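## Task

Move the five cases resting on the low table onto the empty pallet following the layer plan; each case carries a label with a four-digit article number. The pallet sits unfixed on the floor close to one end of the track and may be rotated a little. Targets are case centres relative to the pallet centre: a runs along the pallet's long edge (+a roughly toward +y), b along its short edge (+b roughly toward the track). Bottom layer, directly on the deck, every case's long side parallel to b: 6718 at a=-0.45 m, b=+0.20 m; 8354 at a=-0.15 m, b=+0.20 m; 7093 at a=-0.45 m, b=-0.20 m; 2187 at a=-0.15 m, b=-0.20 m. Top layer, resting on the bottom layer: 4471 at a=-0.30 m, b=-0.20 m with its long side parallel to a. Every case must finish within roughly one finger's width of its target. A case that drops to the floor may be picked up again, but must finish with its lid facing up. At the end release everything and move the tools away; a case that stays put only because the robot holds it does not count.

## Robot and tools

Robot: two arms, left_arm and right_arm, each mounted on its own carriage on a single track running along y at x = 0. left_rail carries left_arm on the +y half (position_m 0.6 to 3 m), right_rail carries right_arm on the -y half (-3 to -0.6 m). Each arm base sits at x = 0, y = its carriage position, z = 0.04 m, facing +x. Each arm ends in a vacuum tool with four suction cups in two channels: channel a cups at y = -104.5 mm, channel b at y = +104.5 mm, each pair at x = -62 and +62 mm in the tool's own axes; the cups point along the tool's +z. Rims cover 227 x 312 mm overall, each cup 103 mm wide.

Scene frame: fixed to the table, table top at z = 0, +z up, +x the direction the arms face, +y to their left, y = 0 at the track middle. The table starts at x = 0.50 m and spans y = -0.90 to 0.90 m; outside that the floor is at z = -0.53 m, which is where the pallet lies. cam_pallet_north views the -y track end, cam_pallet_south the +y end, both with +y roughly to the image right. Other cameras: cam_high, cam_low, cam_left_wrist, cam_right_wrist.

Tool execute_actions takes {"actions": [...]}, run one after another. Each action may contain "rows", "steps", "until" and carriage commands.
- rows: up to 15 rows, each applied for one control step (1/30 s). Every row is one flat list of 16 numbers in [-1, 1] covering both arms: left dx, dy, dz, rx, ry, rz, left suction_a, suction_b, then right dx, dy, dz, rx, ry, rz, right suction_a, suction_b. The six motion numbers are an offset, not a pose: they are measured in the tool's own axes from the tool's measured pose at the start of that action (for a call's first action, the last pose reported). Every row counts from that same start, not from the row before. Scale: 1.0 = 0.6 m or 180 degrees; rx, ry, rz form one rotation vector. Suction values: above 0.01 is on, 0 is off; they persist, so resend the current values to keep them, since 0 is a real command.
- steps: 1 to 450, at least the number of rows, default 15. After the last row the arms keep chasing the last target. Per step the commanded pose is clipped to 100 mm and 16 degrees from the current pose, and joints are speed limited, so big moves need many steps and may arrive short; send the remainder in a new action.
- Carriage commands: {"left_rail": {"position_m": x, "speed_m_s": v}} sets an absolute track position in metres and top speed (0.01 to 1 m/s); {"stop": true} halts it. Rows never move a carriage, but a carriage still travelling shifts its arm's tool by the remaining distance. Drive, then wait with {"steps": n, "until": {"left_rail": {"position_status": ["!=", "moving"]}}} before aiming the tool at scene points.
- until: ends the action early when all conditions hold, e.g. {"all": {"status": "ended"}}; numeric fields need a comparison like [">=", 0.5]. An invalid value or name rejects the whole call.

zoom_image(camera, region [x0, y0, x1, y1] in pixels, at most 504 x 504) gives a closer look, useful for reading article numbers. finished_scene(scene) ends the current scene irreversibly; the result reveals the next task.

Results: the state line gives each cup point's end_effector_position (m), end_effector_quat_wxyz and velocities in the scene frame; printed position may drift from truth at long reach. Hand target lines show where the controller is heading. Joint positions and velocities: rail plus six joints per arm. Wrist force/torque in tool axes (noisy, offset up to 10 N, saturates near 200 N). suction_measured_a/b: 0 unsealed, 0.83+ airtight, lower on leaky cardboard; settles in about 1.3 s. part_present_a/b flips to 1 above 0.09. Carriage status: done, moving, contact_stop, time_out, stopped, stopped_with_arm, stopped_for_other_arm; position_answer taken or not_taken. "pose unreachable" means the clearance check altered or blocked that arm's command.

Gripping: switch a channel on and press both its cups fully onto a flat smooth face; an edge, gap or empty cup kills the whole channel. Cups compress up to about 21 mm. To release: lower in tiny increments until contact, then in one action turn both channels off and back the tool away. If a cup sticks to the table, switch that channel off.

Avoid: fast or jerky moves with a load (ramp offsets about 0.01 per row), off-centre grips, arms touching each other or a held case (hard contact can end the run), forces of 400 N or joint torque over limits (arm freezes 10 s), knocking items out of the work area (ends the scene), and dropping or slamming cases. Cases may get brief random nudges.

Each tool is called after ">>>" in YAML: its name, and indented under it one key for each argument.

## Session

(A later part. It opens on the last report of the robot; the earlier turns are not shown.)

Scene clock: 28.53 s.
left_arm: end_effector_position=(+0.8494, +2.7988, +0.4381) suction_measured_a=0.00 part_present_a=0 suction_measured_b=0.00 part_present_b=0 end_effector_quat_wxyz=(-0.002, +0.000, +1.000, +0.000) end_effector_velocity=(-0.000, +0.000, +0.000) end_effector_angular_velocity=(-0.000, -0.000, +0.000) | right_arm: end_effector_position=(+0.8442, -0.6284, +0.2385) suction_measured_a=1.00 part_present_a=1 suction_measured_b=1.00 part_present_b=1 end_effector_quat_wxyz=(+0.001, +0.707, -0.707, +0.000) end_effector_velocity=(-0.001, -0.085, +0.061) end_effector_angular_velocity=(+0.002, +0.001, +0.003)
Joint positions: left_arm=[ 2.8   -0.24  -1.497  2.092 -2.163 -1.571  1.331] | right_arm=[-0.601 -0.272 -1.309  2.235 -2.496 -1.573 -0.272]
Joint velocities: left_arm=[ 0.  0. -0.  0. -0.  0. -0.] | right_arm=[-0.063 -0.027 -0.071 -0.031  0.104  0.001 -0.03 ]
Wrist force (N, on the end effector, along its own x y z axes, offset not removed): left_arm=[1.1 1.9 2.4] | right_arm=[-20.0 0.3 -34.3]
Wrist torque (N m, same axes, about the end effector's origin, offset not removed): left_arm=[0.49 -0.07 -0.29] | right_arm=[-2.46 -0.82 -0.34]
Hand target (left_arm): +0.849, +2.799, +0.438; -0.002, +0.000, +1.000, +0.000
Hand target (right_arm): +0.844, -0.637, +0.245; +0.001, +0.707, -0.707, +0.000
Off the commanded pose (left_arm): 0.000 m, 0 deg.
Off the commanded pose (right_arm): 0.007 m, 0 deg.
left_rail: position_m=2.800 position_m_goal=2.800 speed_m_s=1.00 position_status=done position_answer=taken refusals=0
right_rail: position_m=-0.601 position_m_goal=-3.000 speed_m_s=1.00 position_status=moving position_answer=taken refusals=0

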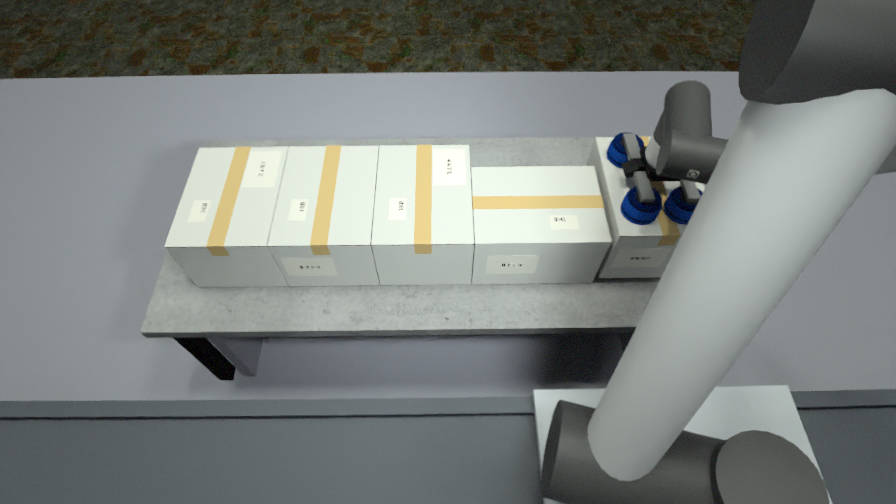

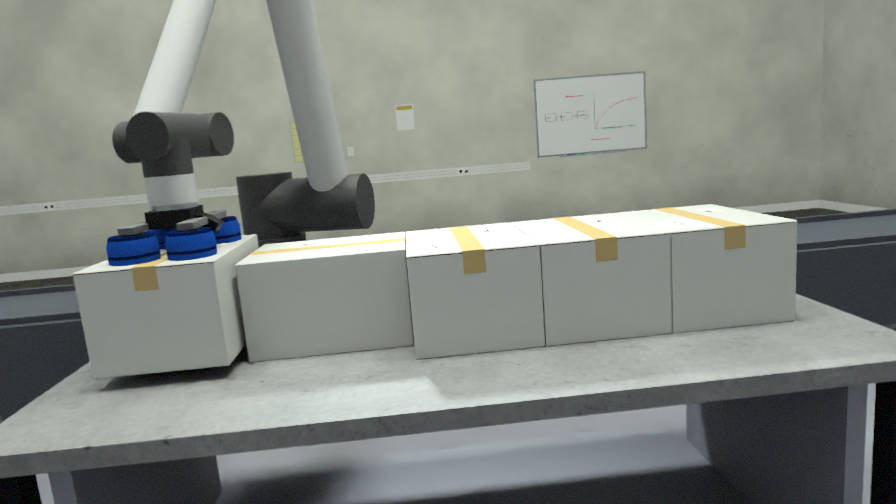

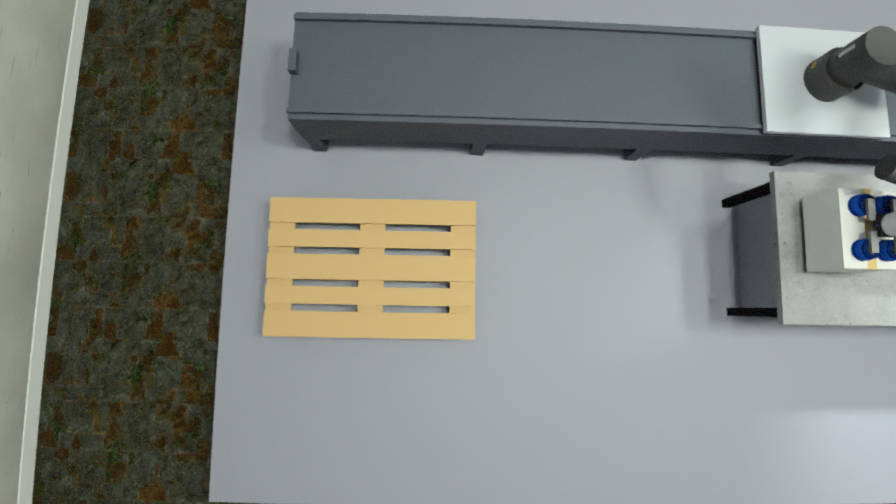

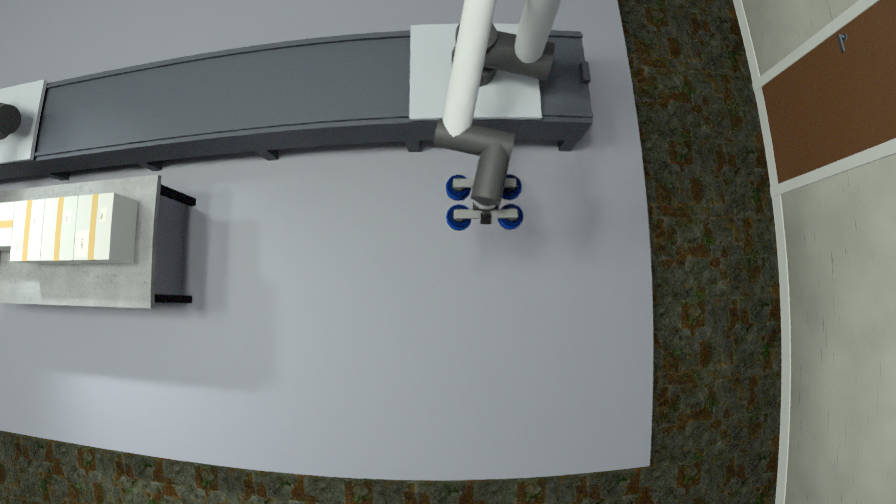

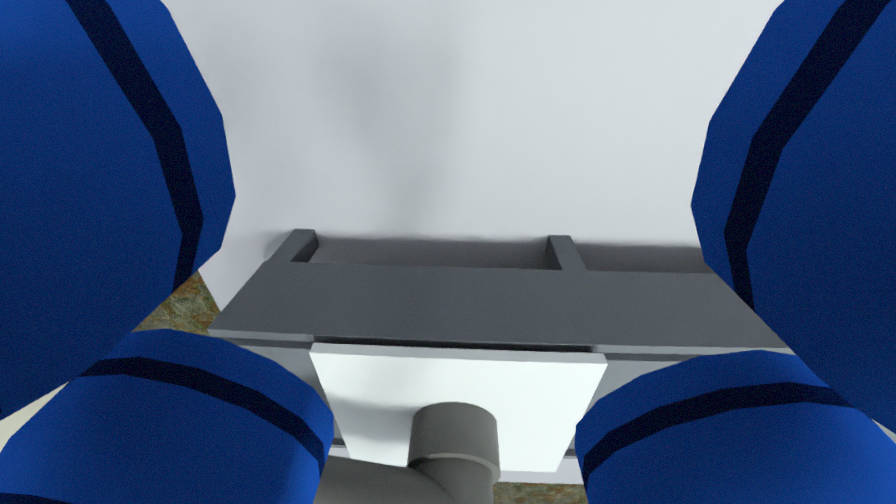

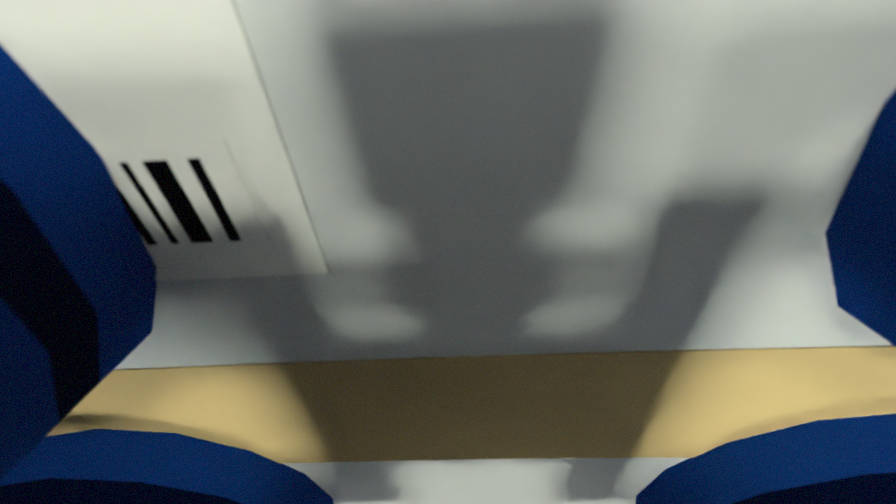

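>>> execute_actions:
  actions:
    - {"rows":[[0,0,0,0,0,0,0,0,0.04,-0.03,0.02,0,0,0,1,1],[0,0,0,0,0,0,0,0,0.08,-0.065,0.05,0,0,0,1,1],[0,0,0,0,0,0,0,0,0.83,-0.668,0.655,0,0,0,1,1]],"steps":52}

>>> zoom_image:
  camera: "cam_pallet_north"
  region: [240,230,380,360]

Scene clock: 33.77 s.
left_arm: end_effector_position=(+0.8494, +2.7988, +0.4381) suction_measured_a=0.00 part_present_a=0 suction_measured_b=0.00 part_present_b=0 end_effector_quat_wxyz=(-0.002, +0.000, +1.000, +0.000) end_effector_velocity=(+0.000, -0.000, -0.000) end_effector_angular_velocity=(+0.000, +0.000, -0.000) | right_arm: end_effector_position=(+1.2387, -3.5221, -0.1508) suction_measured_a=1.00 part_present_a=1 suction_measured_b=1.00 part_present_b=1 end_effector_quat_wxyz=(+0.001, +0.707, -0.707, +0.000) end_effector_velocity=(+0.046, -0.033, -0.030) end_effector_angular_velocity=(+0.002, +0.004, +0.001)
Joint positions: left_arm=[ 2.8   -0.24  -1.497  2.092 -2.163 -1.571  1.331] | right_arm=[-3.    -0.549 -0.546  1.48  -2.506 -1.573 -0.549]
Joint velocities: left_arm=[ 0.  0.  0. -0.  0. -0.  0.] | right_arm=[ 0.    -0.003  0.067 -0.113  0.051  0.    -0.004]
Wrist force (N, on the end effector, along its own x y z axes, offset not removed): left_arm=[1.8 2.5 1.4] | right_arm=[5.1 -3.6 -20.4]
Wrist torque (N m, same axes, about the end effector's origin, offset not removed): left_arm=[0.48 0.02 -0.26] | right_arm=[-2.39 -0.20 0.19]
Hand target (left_arm): +0.849, +2.799, +0.438; -0.002, +0.000, +1.000, +0.000
Hand target (right_arm): +1.244, -3.526, -0.154; +0.001, +0.707, -0.707, +0.000
Off the commanded pose (left_arm): 0.000 m, 0 deg.
Off the commanded pose (right_arm): 0.008 m, 0 deg.
left_rail: position_m=2.800 position_m_goal=2.800 speed_m_s=1.00 position_status=done position_answer=taken refusals=0
right_rail: position_m=-3.000 position_m_goal=-3.000 speed_m_s=1.00 position_status=done position_answer=taken refusals=0

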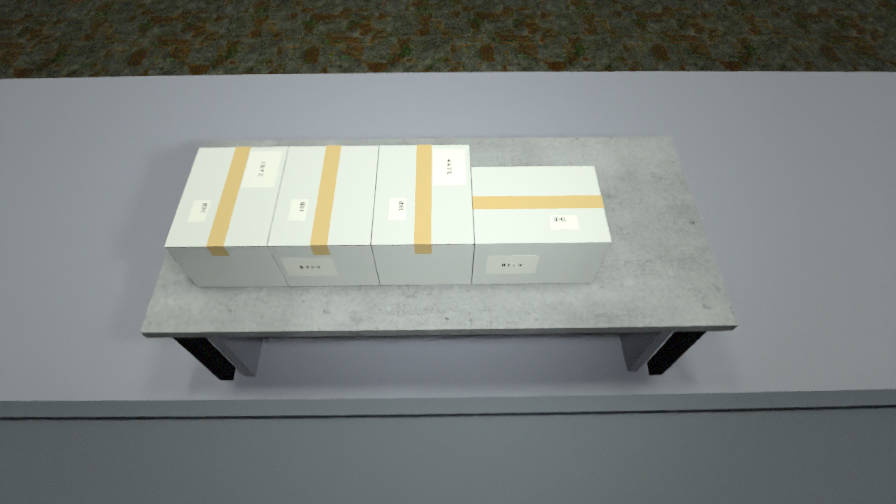

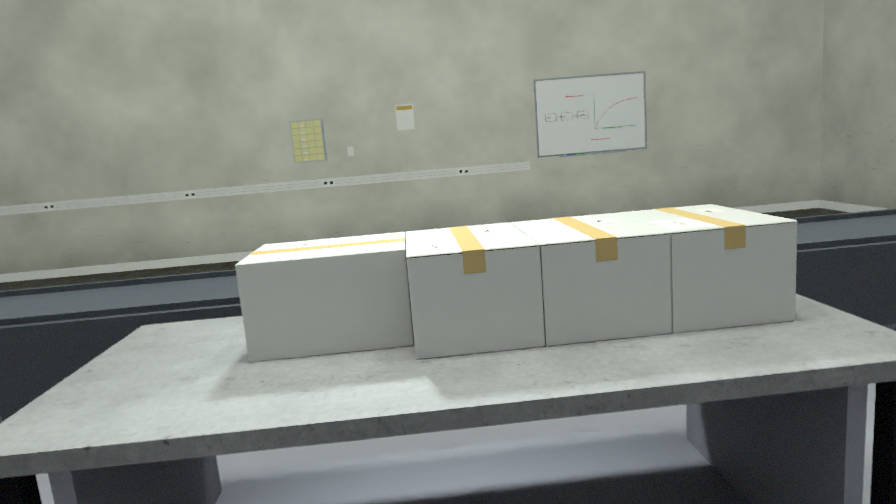

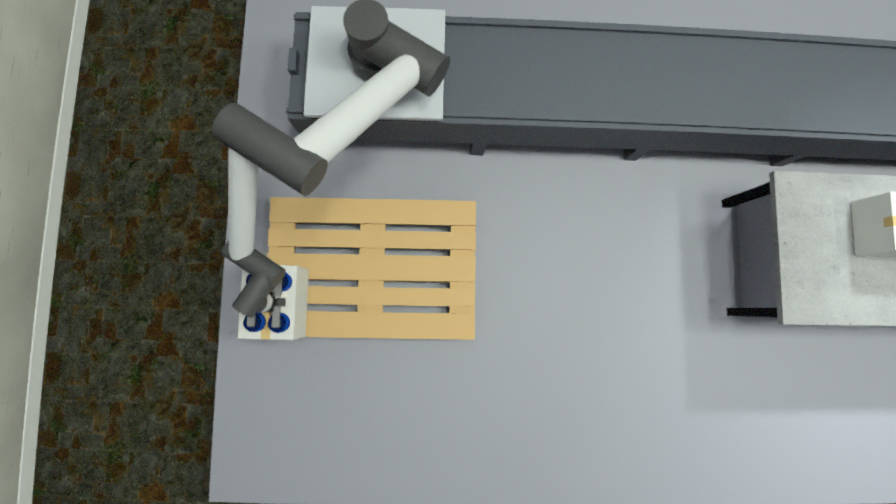

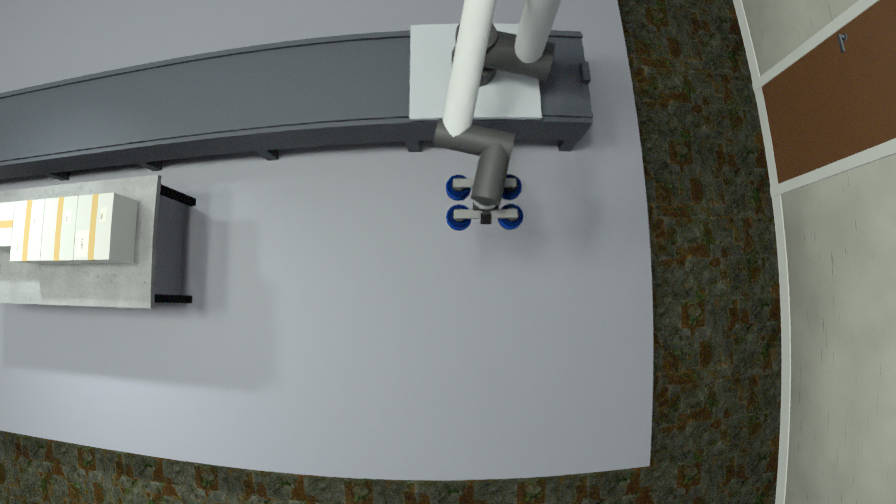

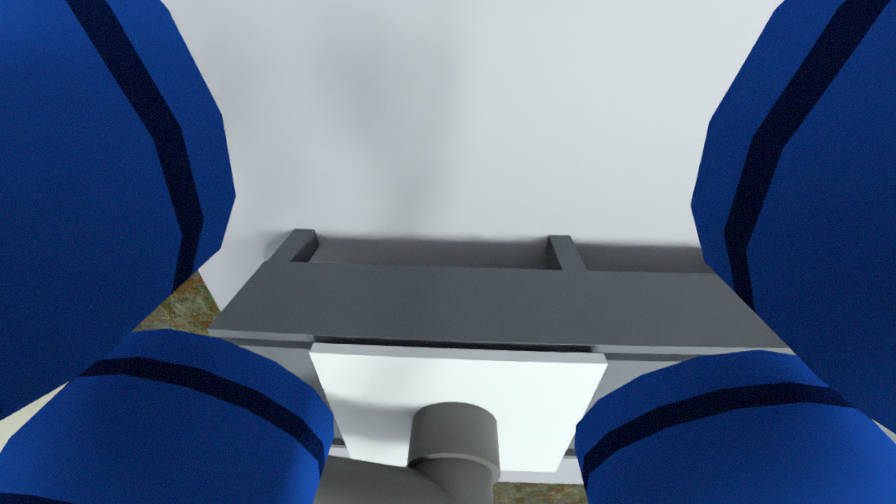

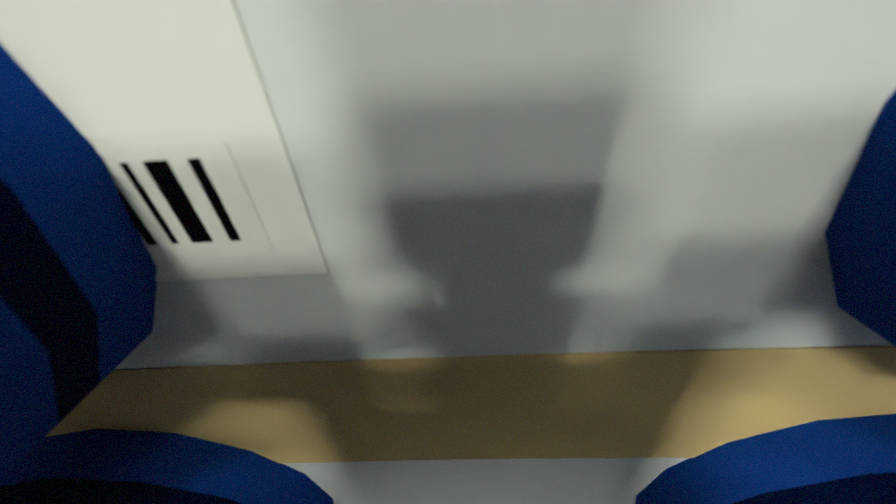

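Region (240, 230, 380, 360) of cam_pallet_north's 896x504 image, scaled by 3.600, with more detail than that image has; it fills the top 468 rows of this view, and the rest is white.

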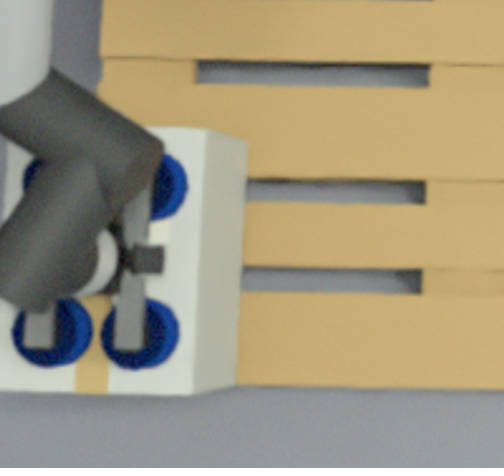

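>>> execute_actions:
  actions:
    - {"rows":[[0,0,0,0,0,0,0,0,-0.07,0.011,0.027,0.0005,-0.0005,-0.001,1,1]],"steps":14}

>>> zoom_image:
  camera: "cam_pallet_north"
  region: [240,230,380,360]

Scene clock: 51.60 s.
left_arm: end_effector_position=(+0.8494, +2.7988, +0.4381) suction_measured_a=0.00 part_present_a=0 suction_measured_b=0.00 part_present_b=0 end_effector_quat_wxyz=(-0.002, +0.000, +1.000, +0.000) end_effector_velocity=(-0.000, +0.000, +0.000) end_effector_angular_velocity=(+0.000, -0.000, +0.000) | right_arm: end_effector_position=(+1.2325, -3.4815, -0.1668) suction_measured_a=1.00 part_present_a=1 suction_measured_b=1.00 part_present_b=1 end_effector_quat_wxyz=(-0.000, +0.708, -0.706, +0.000) end_effector_velocity=(-0.003, +0.011, -0.002) end_effector_angular_velocity=(-0.000, -0.002, +0.000)
Joint positions: left_arm=[ 2.8   -0.24  -1.497  2.092 -2.163 -1.571  1.331] | right_arm=[-3.    -0.525 -0.545  1.516 -2.543 -1.571 -0.529]
Joint velocities: left_arm=[ 0.  0. -0.  0.  0.  0. -0.] | right_arm=[ 0.     0.006 -0.002  0.012 -0.012  0.001  0.006]
Wrist force (N, on the end effector, along its own x y z axes, offset not removed): left_arm=[-2.1 -0.8 13.9] | right_arm=[-0.5 -0.3 -26.2]
Wrist torque (N m, same axes, about the end effector's origin, offset not removed): left_arm=[0.10 0.46 -0.04] | right_arm=[-2.80 -0.16 0.15]
Hand target (left_arm): +0.849, +2.799, +0.438; -0.002, +0.000, +1.000, +0.000
Hand target (right_arm): +1.232, -3.480, -0.167; -0.000, +0.708, -0.706, +0.000
Off the commanded pose (left_arm): 0.000 m, 0 deg.
Off the commanded pose (right_arm): 0.001 m, 0 deg.
left_rail: position_m=2.800 position_m_goal=2.800 speed_m_s=1.00 position_status=done position_answer=taken refusals=0
right_rail: position_m=-3.000 position_m_goal=-3.000 speed_m_s=1.00 position_status=done position_answer=taken refusals=0

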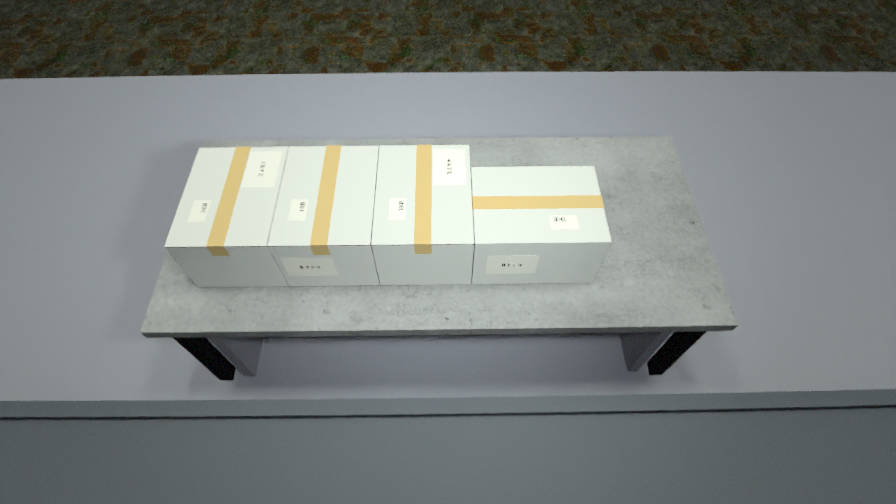

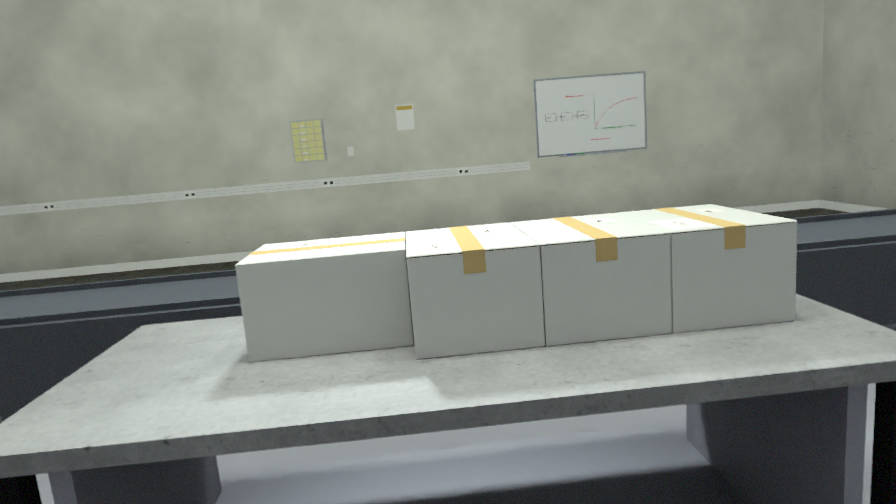

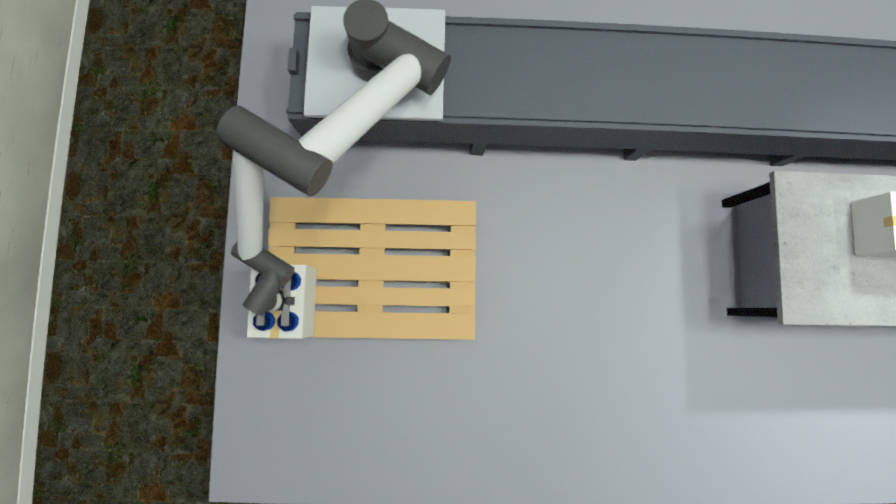

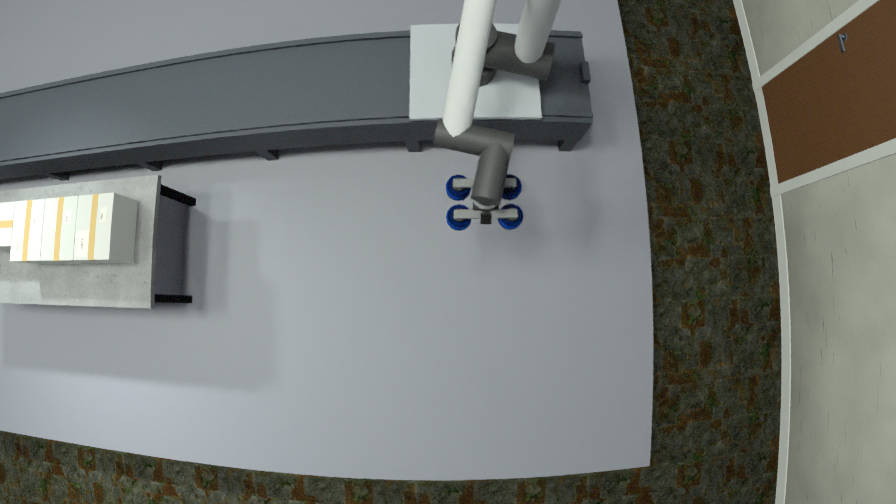

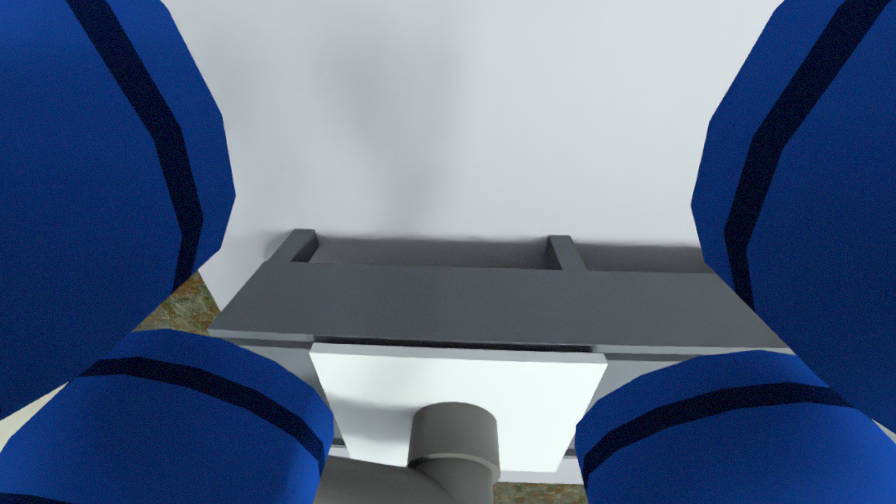

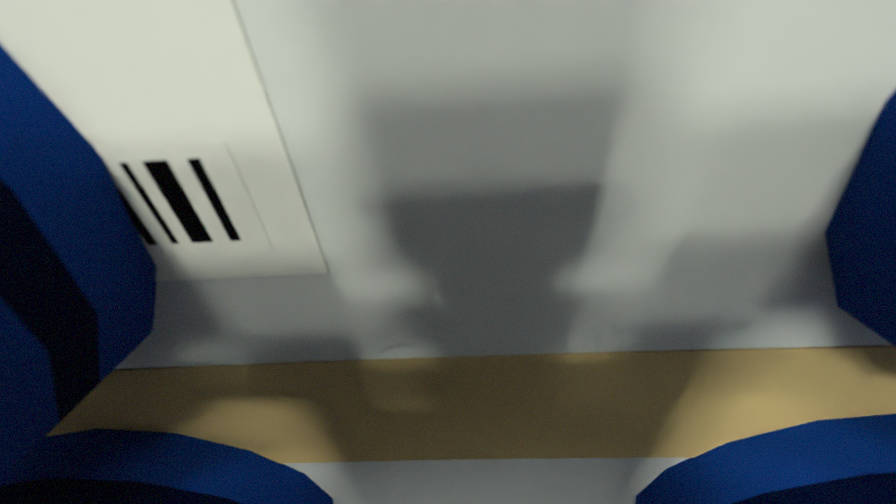

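Region (240, 230, 380, 360) of cam_pallet_north's 896x504 image, scaled by 3.600, with more detail than that image has; it fills the top 468 rows of this view, and the rest is white.

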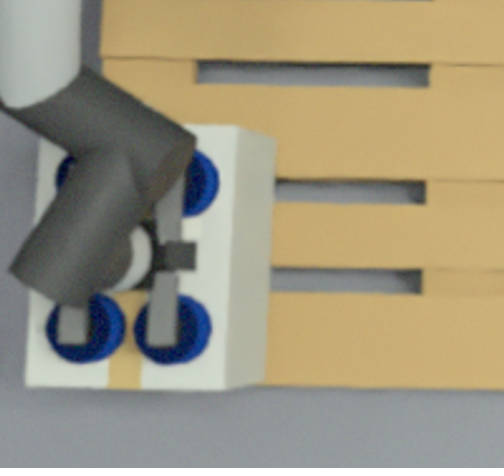

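>>> execute_actions:
  actions:
    - {"rows":[[0,0,0,0,0,0,0,0,0,0,0.0105,0,0,0,1,1]],"steps":8}

>>> execute_actions:
  actions:
    - {"rows":[[0,0,0,0,0,0,0,0,0,0,-0.001,0,0,0,1,1]],"steps":1}

Scene clock: 57.60 s.
left_arm: end_effector_position=(+0.8494, +2.7988, +0.4381) suction_measured_a=0.00 part_present_a=0 suction_measured_b=0.00 part_present_b=0 end_effector_quat_wxyz=(-0.002, +0.000, +1.000, +0.000) end_effector_velocity=(+0.000, +0.000, -0.000) end_effector_angular_velocity=(-0.000, +0.000, -0.000) | right_arm: end_effector_position=(+1.2324, -3.4809, -0.1722) suction_measured_a=1.00 part_present_a=1 suction_measured_b=1.00 part_present_b=1 end_effector_quat_wxyz=(-0.000, +0.708, -0.706, +0.000) end_effector_velocity=(+0.001, -0.003, -0.008) end_effector_angular_velocity=(-0.000, -0.001, +0.001)
Joint positions: left_arm=[ 2.8   -0.24  -1.497  2.092 -2.163 -1.571  1.331] | right_arm=[-3.    -0.525 -0.54   1.515 -2.547 -1.57  -0.528]
Joint velocities: left_arm=[ 0.  0.  0. -0.  0. -0.  0.] | right_arm=[ 0.    -0.001  0.009 -0.005 -0.004 -0.    -0.002]
Wrist force (N, on the end effector, along its own x y z axes, offset not removed): left_arm=[-1.9 2.2 6.0] | right_arm=[0.3 5.1 -24.9]
Wrist torque (N m, same axes, about the end effector's origin, offset not removed): left_arm=[0.22 0.44 -0.16] | right_arm=[-2.18 -0.22 0.28]
Hand target (left_arm): +0.849, +2.799, +0.438; -0.002, +0.000, +1.000, +0.000
Hand target (right_arm): +1.232, -3.482, -0.173; -0.000, +0.708, -0.706, +0.000
Off the commanded pose (left_arm): 0.000 m, 0 deg.
Off the commanded pose (right_arm): 0.001 m, 0 deg.
left_rail: position_m=2.800 position_m_goal=2.800 speed_m_s=1.00 position_status=done position_answer=taken refusals=0
right_rail: position_m=-3.000 position_m_goal=-3.000 speed_m_s=1.00 position_status=done position_answer=taken refusals=0

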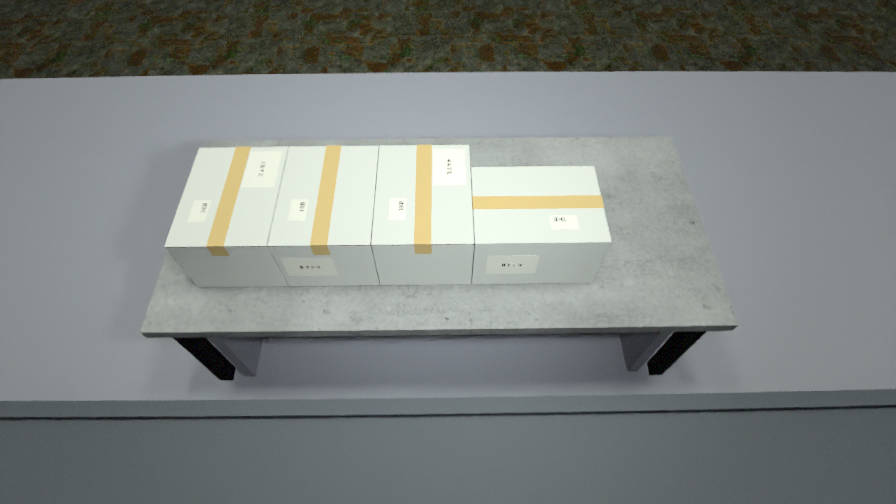

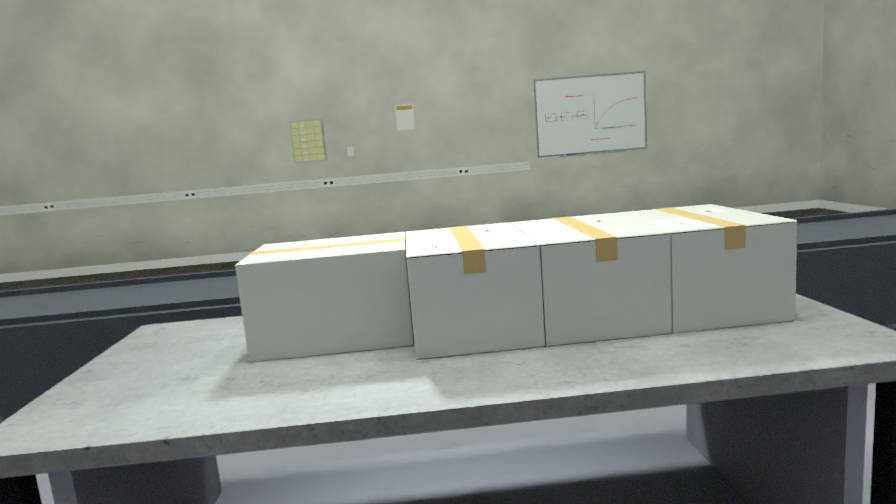

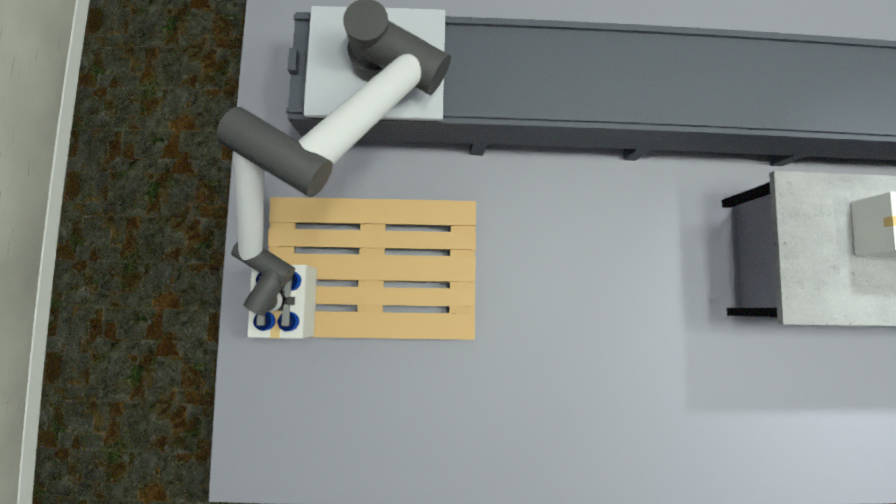

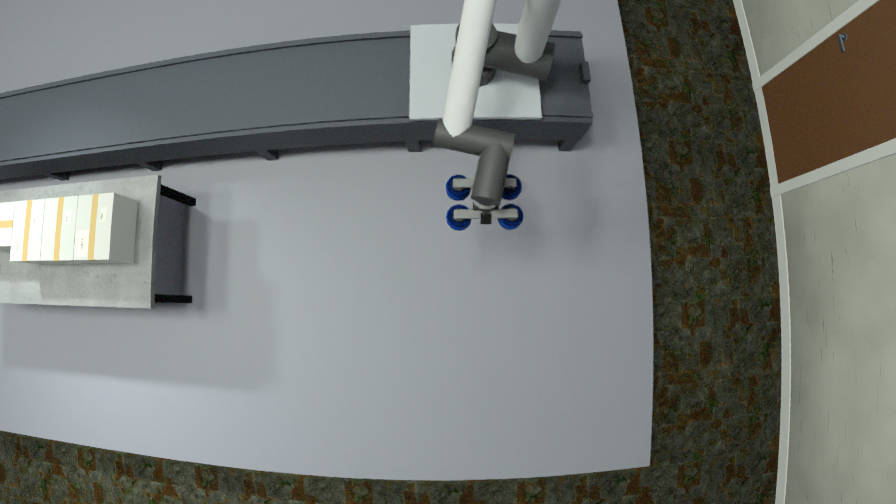

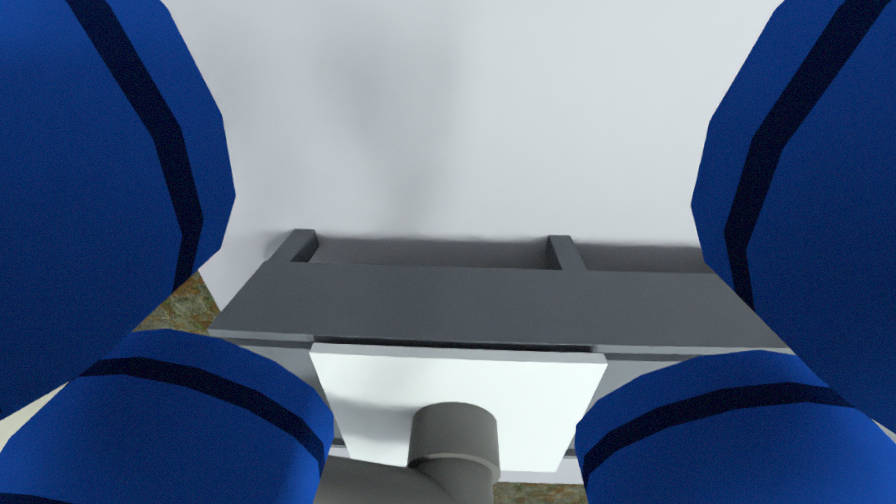

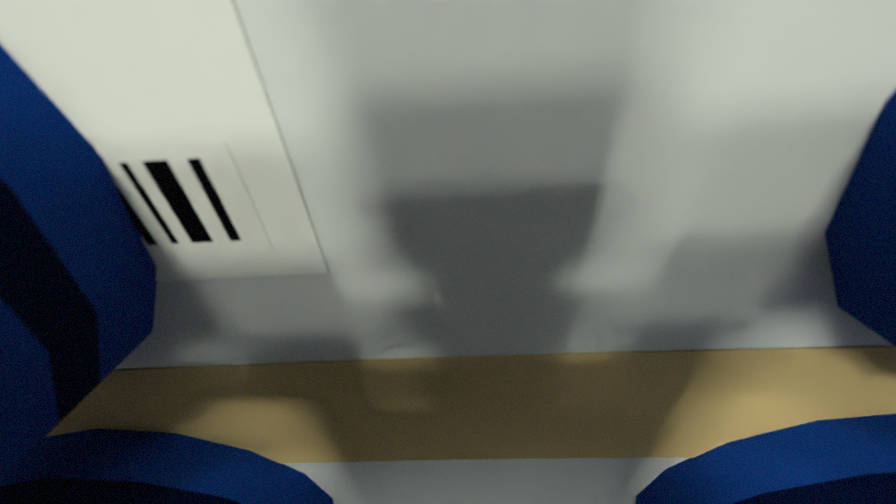

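Scene clock: 57.63 s.
left_arm: end_effector_position=(+0.8494, +2.7988, +0.4381) suction_measured_a=0.00 part_present_a=0 suction_measured_b=0.00 part_present_b=0 end_effector_quat_wxyz=(-0.002, +0.000, +1.000, +0.000) end_effector_velocity=(+0.000, -0.000, -0.000) end_effector_angular_velocity=(-0.000, +0.000, +0.000) | right_arm: end_effector_position=(+1.2325, -3.4810, -0.1723) suction_measured_a=1.00 part_present_a=1 suction_measured_b=1.00 part_present_b=1 end_effector_quat_wxyz=(-0.000, +0.708, -0.706, +0.000) end_effector_velocity=(+0.001, -0.001, -0.002) end_effector_angular_velocity=(-0.001, -0.001, +0.000)
Joint positions: left_arm=[ 2.8   -0.24  -1.497  2.092 -2.163 -1.571  1.331] | right_arm=[-3.    -0.525 -0.54   1.515 -2.547 -1.57  -0.528]
Joint velocities: left_arm=[ 0. -0.  0. -0. -0. -0. -0.] | right_arm=[ 0.    -0.001  0.003 -0.003 -0.002 -0.    -0.001]
Wrist force (N, on the end effector, along its own x y z axes, offset not removed): left_arm=[-2.3 4.7 5.8] | right_arm=[6.0 0.6 -29.9]
Wrist torque (N m, same axes, about the end effector's origin, offset not removed): left_arm=[0.78 0.50 -0.41] | right_arm=[-2.72 -0.82 0.48]
Hand target (left_arm): +0.849, +2.799, +0.438; -0.002, +0.000, +1.000, +0.000
Hand target (right_arm): +1.232, -3.481, -0.172; -0.000, +0.708, -0.706, +0.000
Off the commanded pose (left_arm): 0.000 m, 0 deg.
Off the commanded pose (right_arm): 0.001 m, 0 deg.
left_rail: position_m=2.800 position_m_goal=2.800 speed_m_s=1.00 position_status=done position_answer=taken refusals=0
right_rail: position_m=-3.000 position_m_goal=-3.000 speed_m_s=1.00 position_status=done position_answer=taken refusals=0

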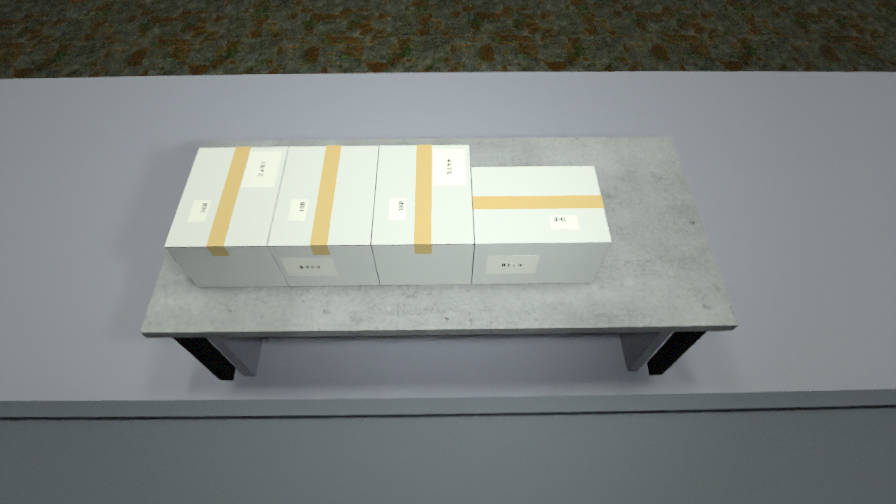

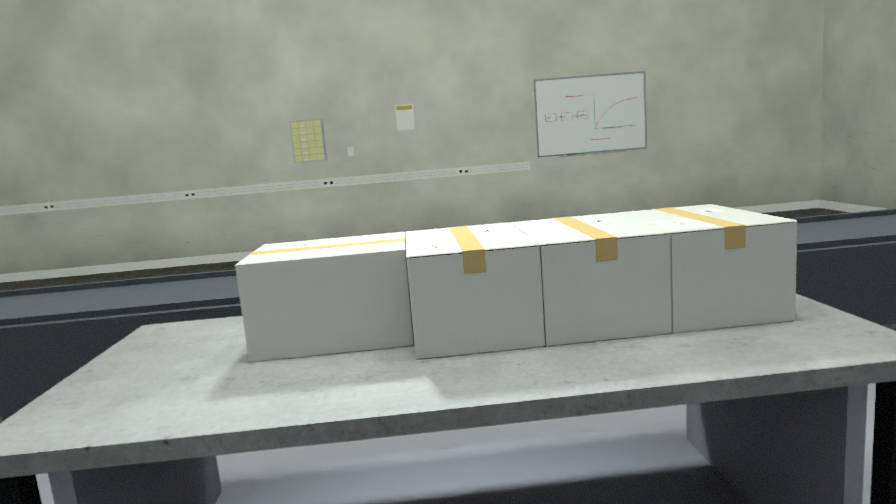

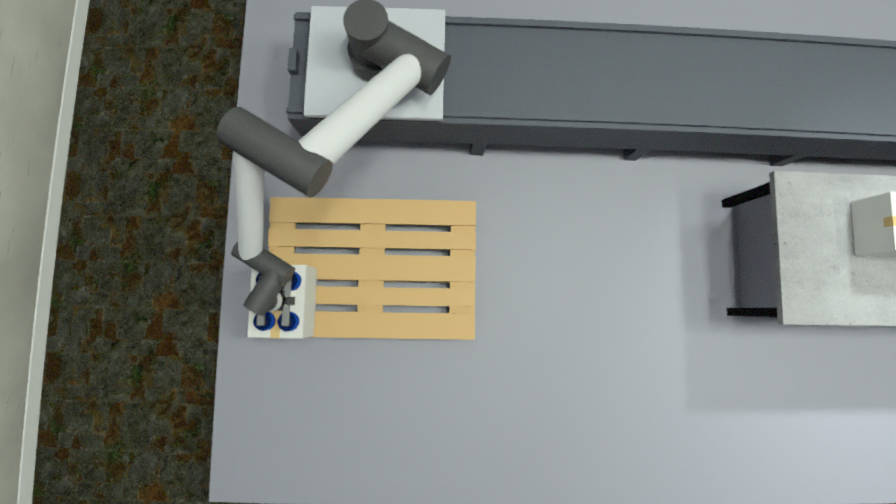

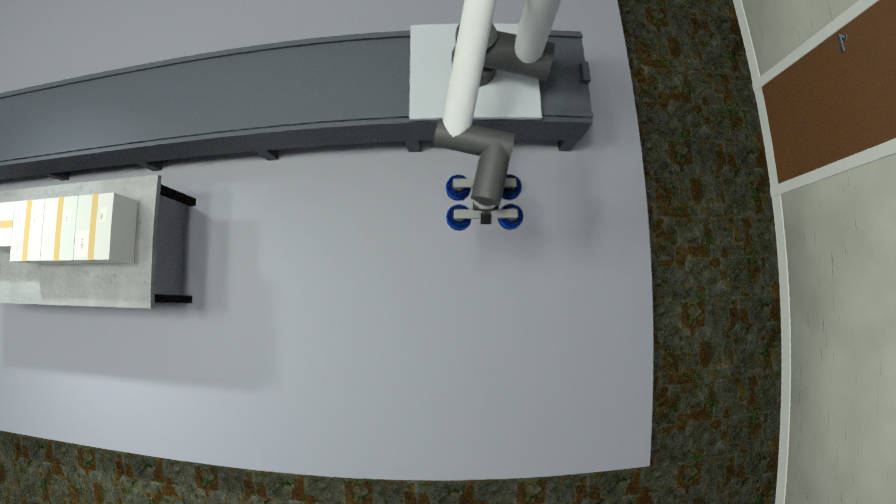

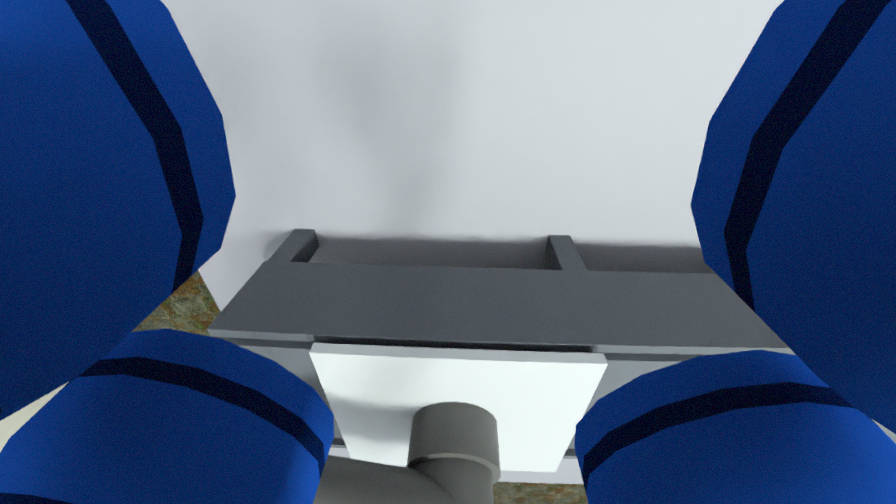

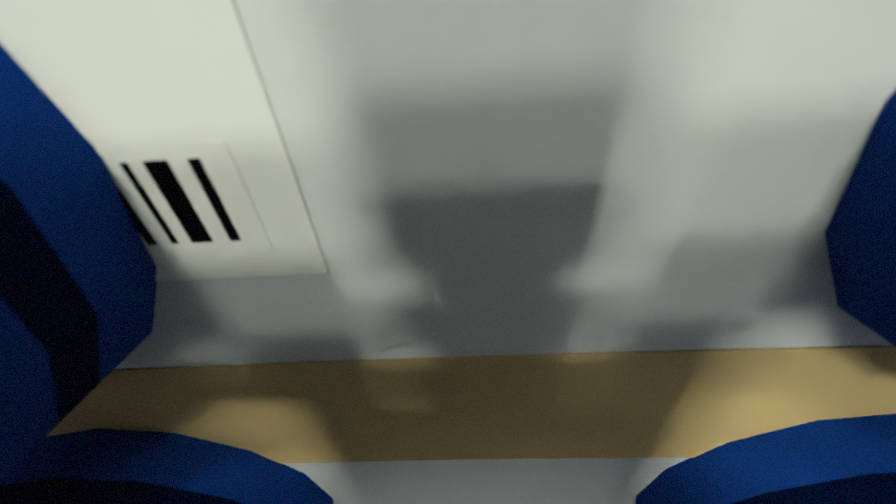

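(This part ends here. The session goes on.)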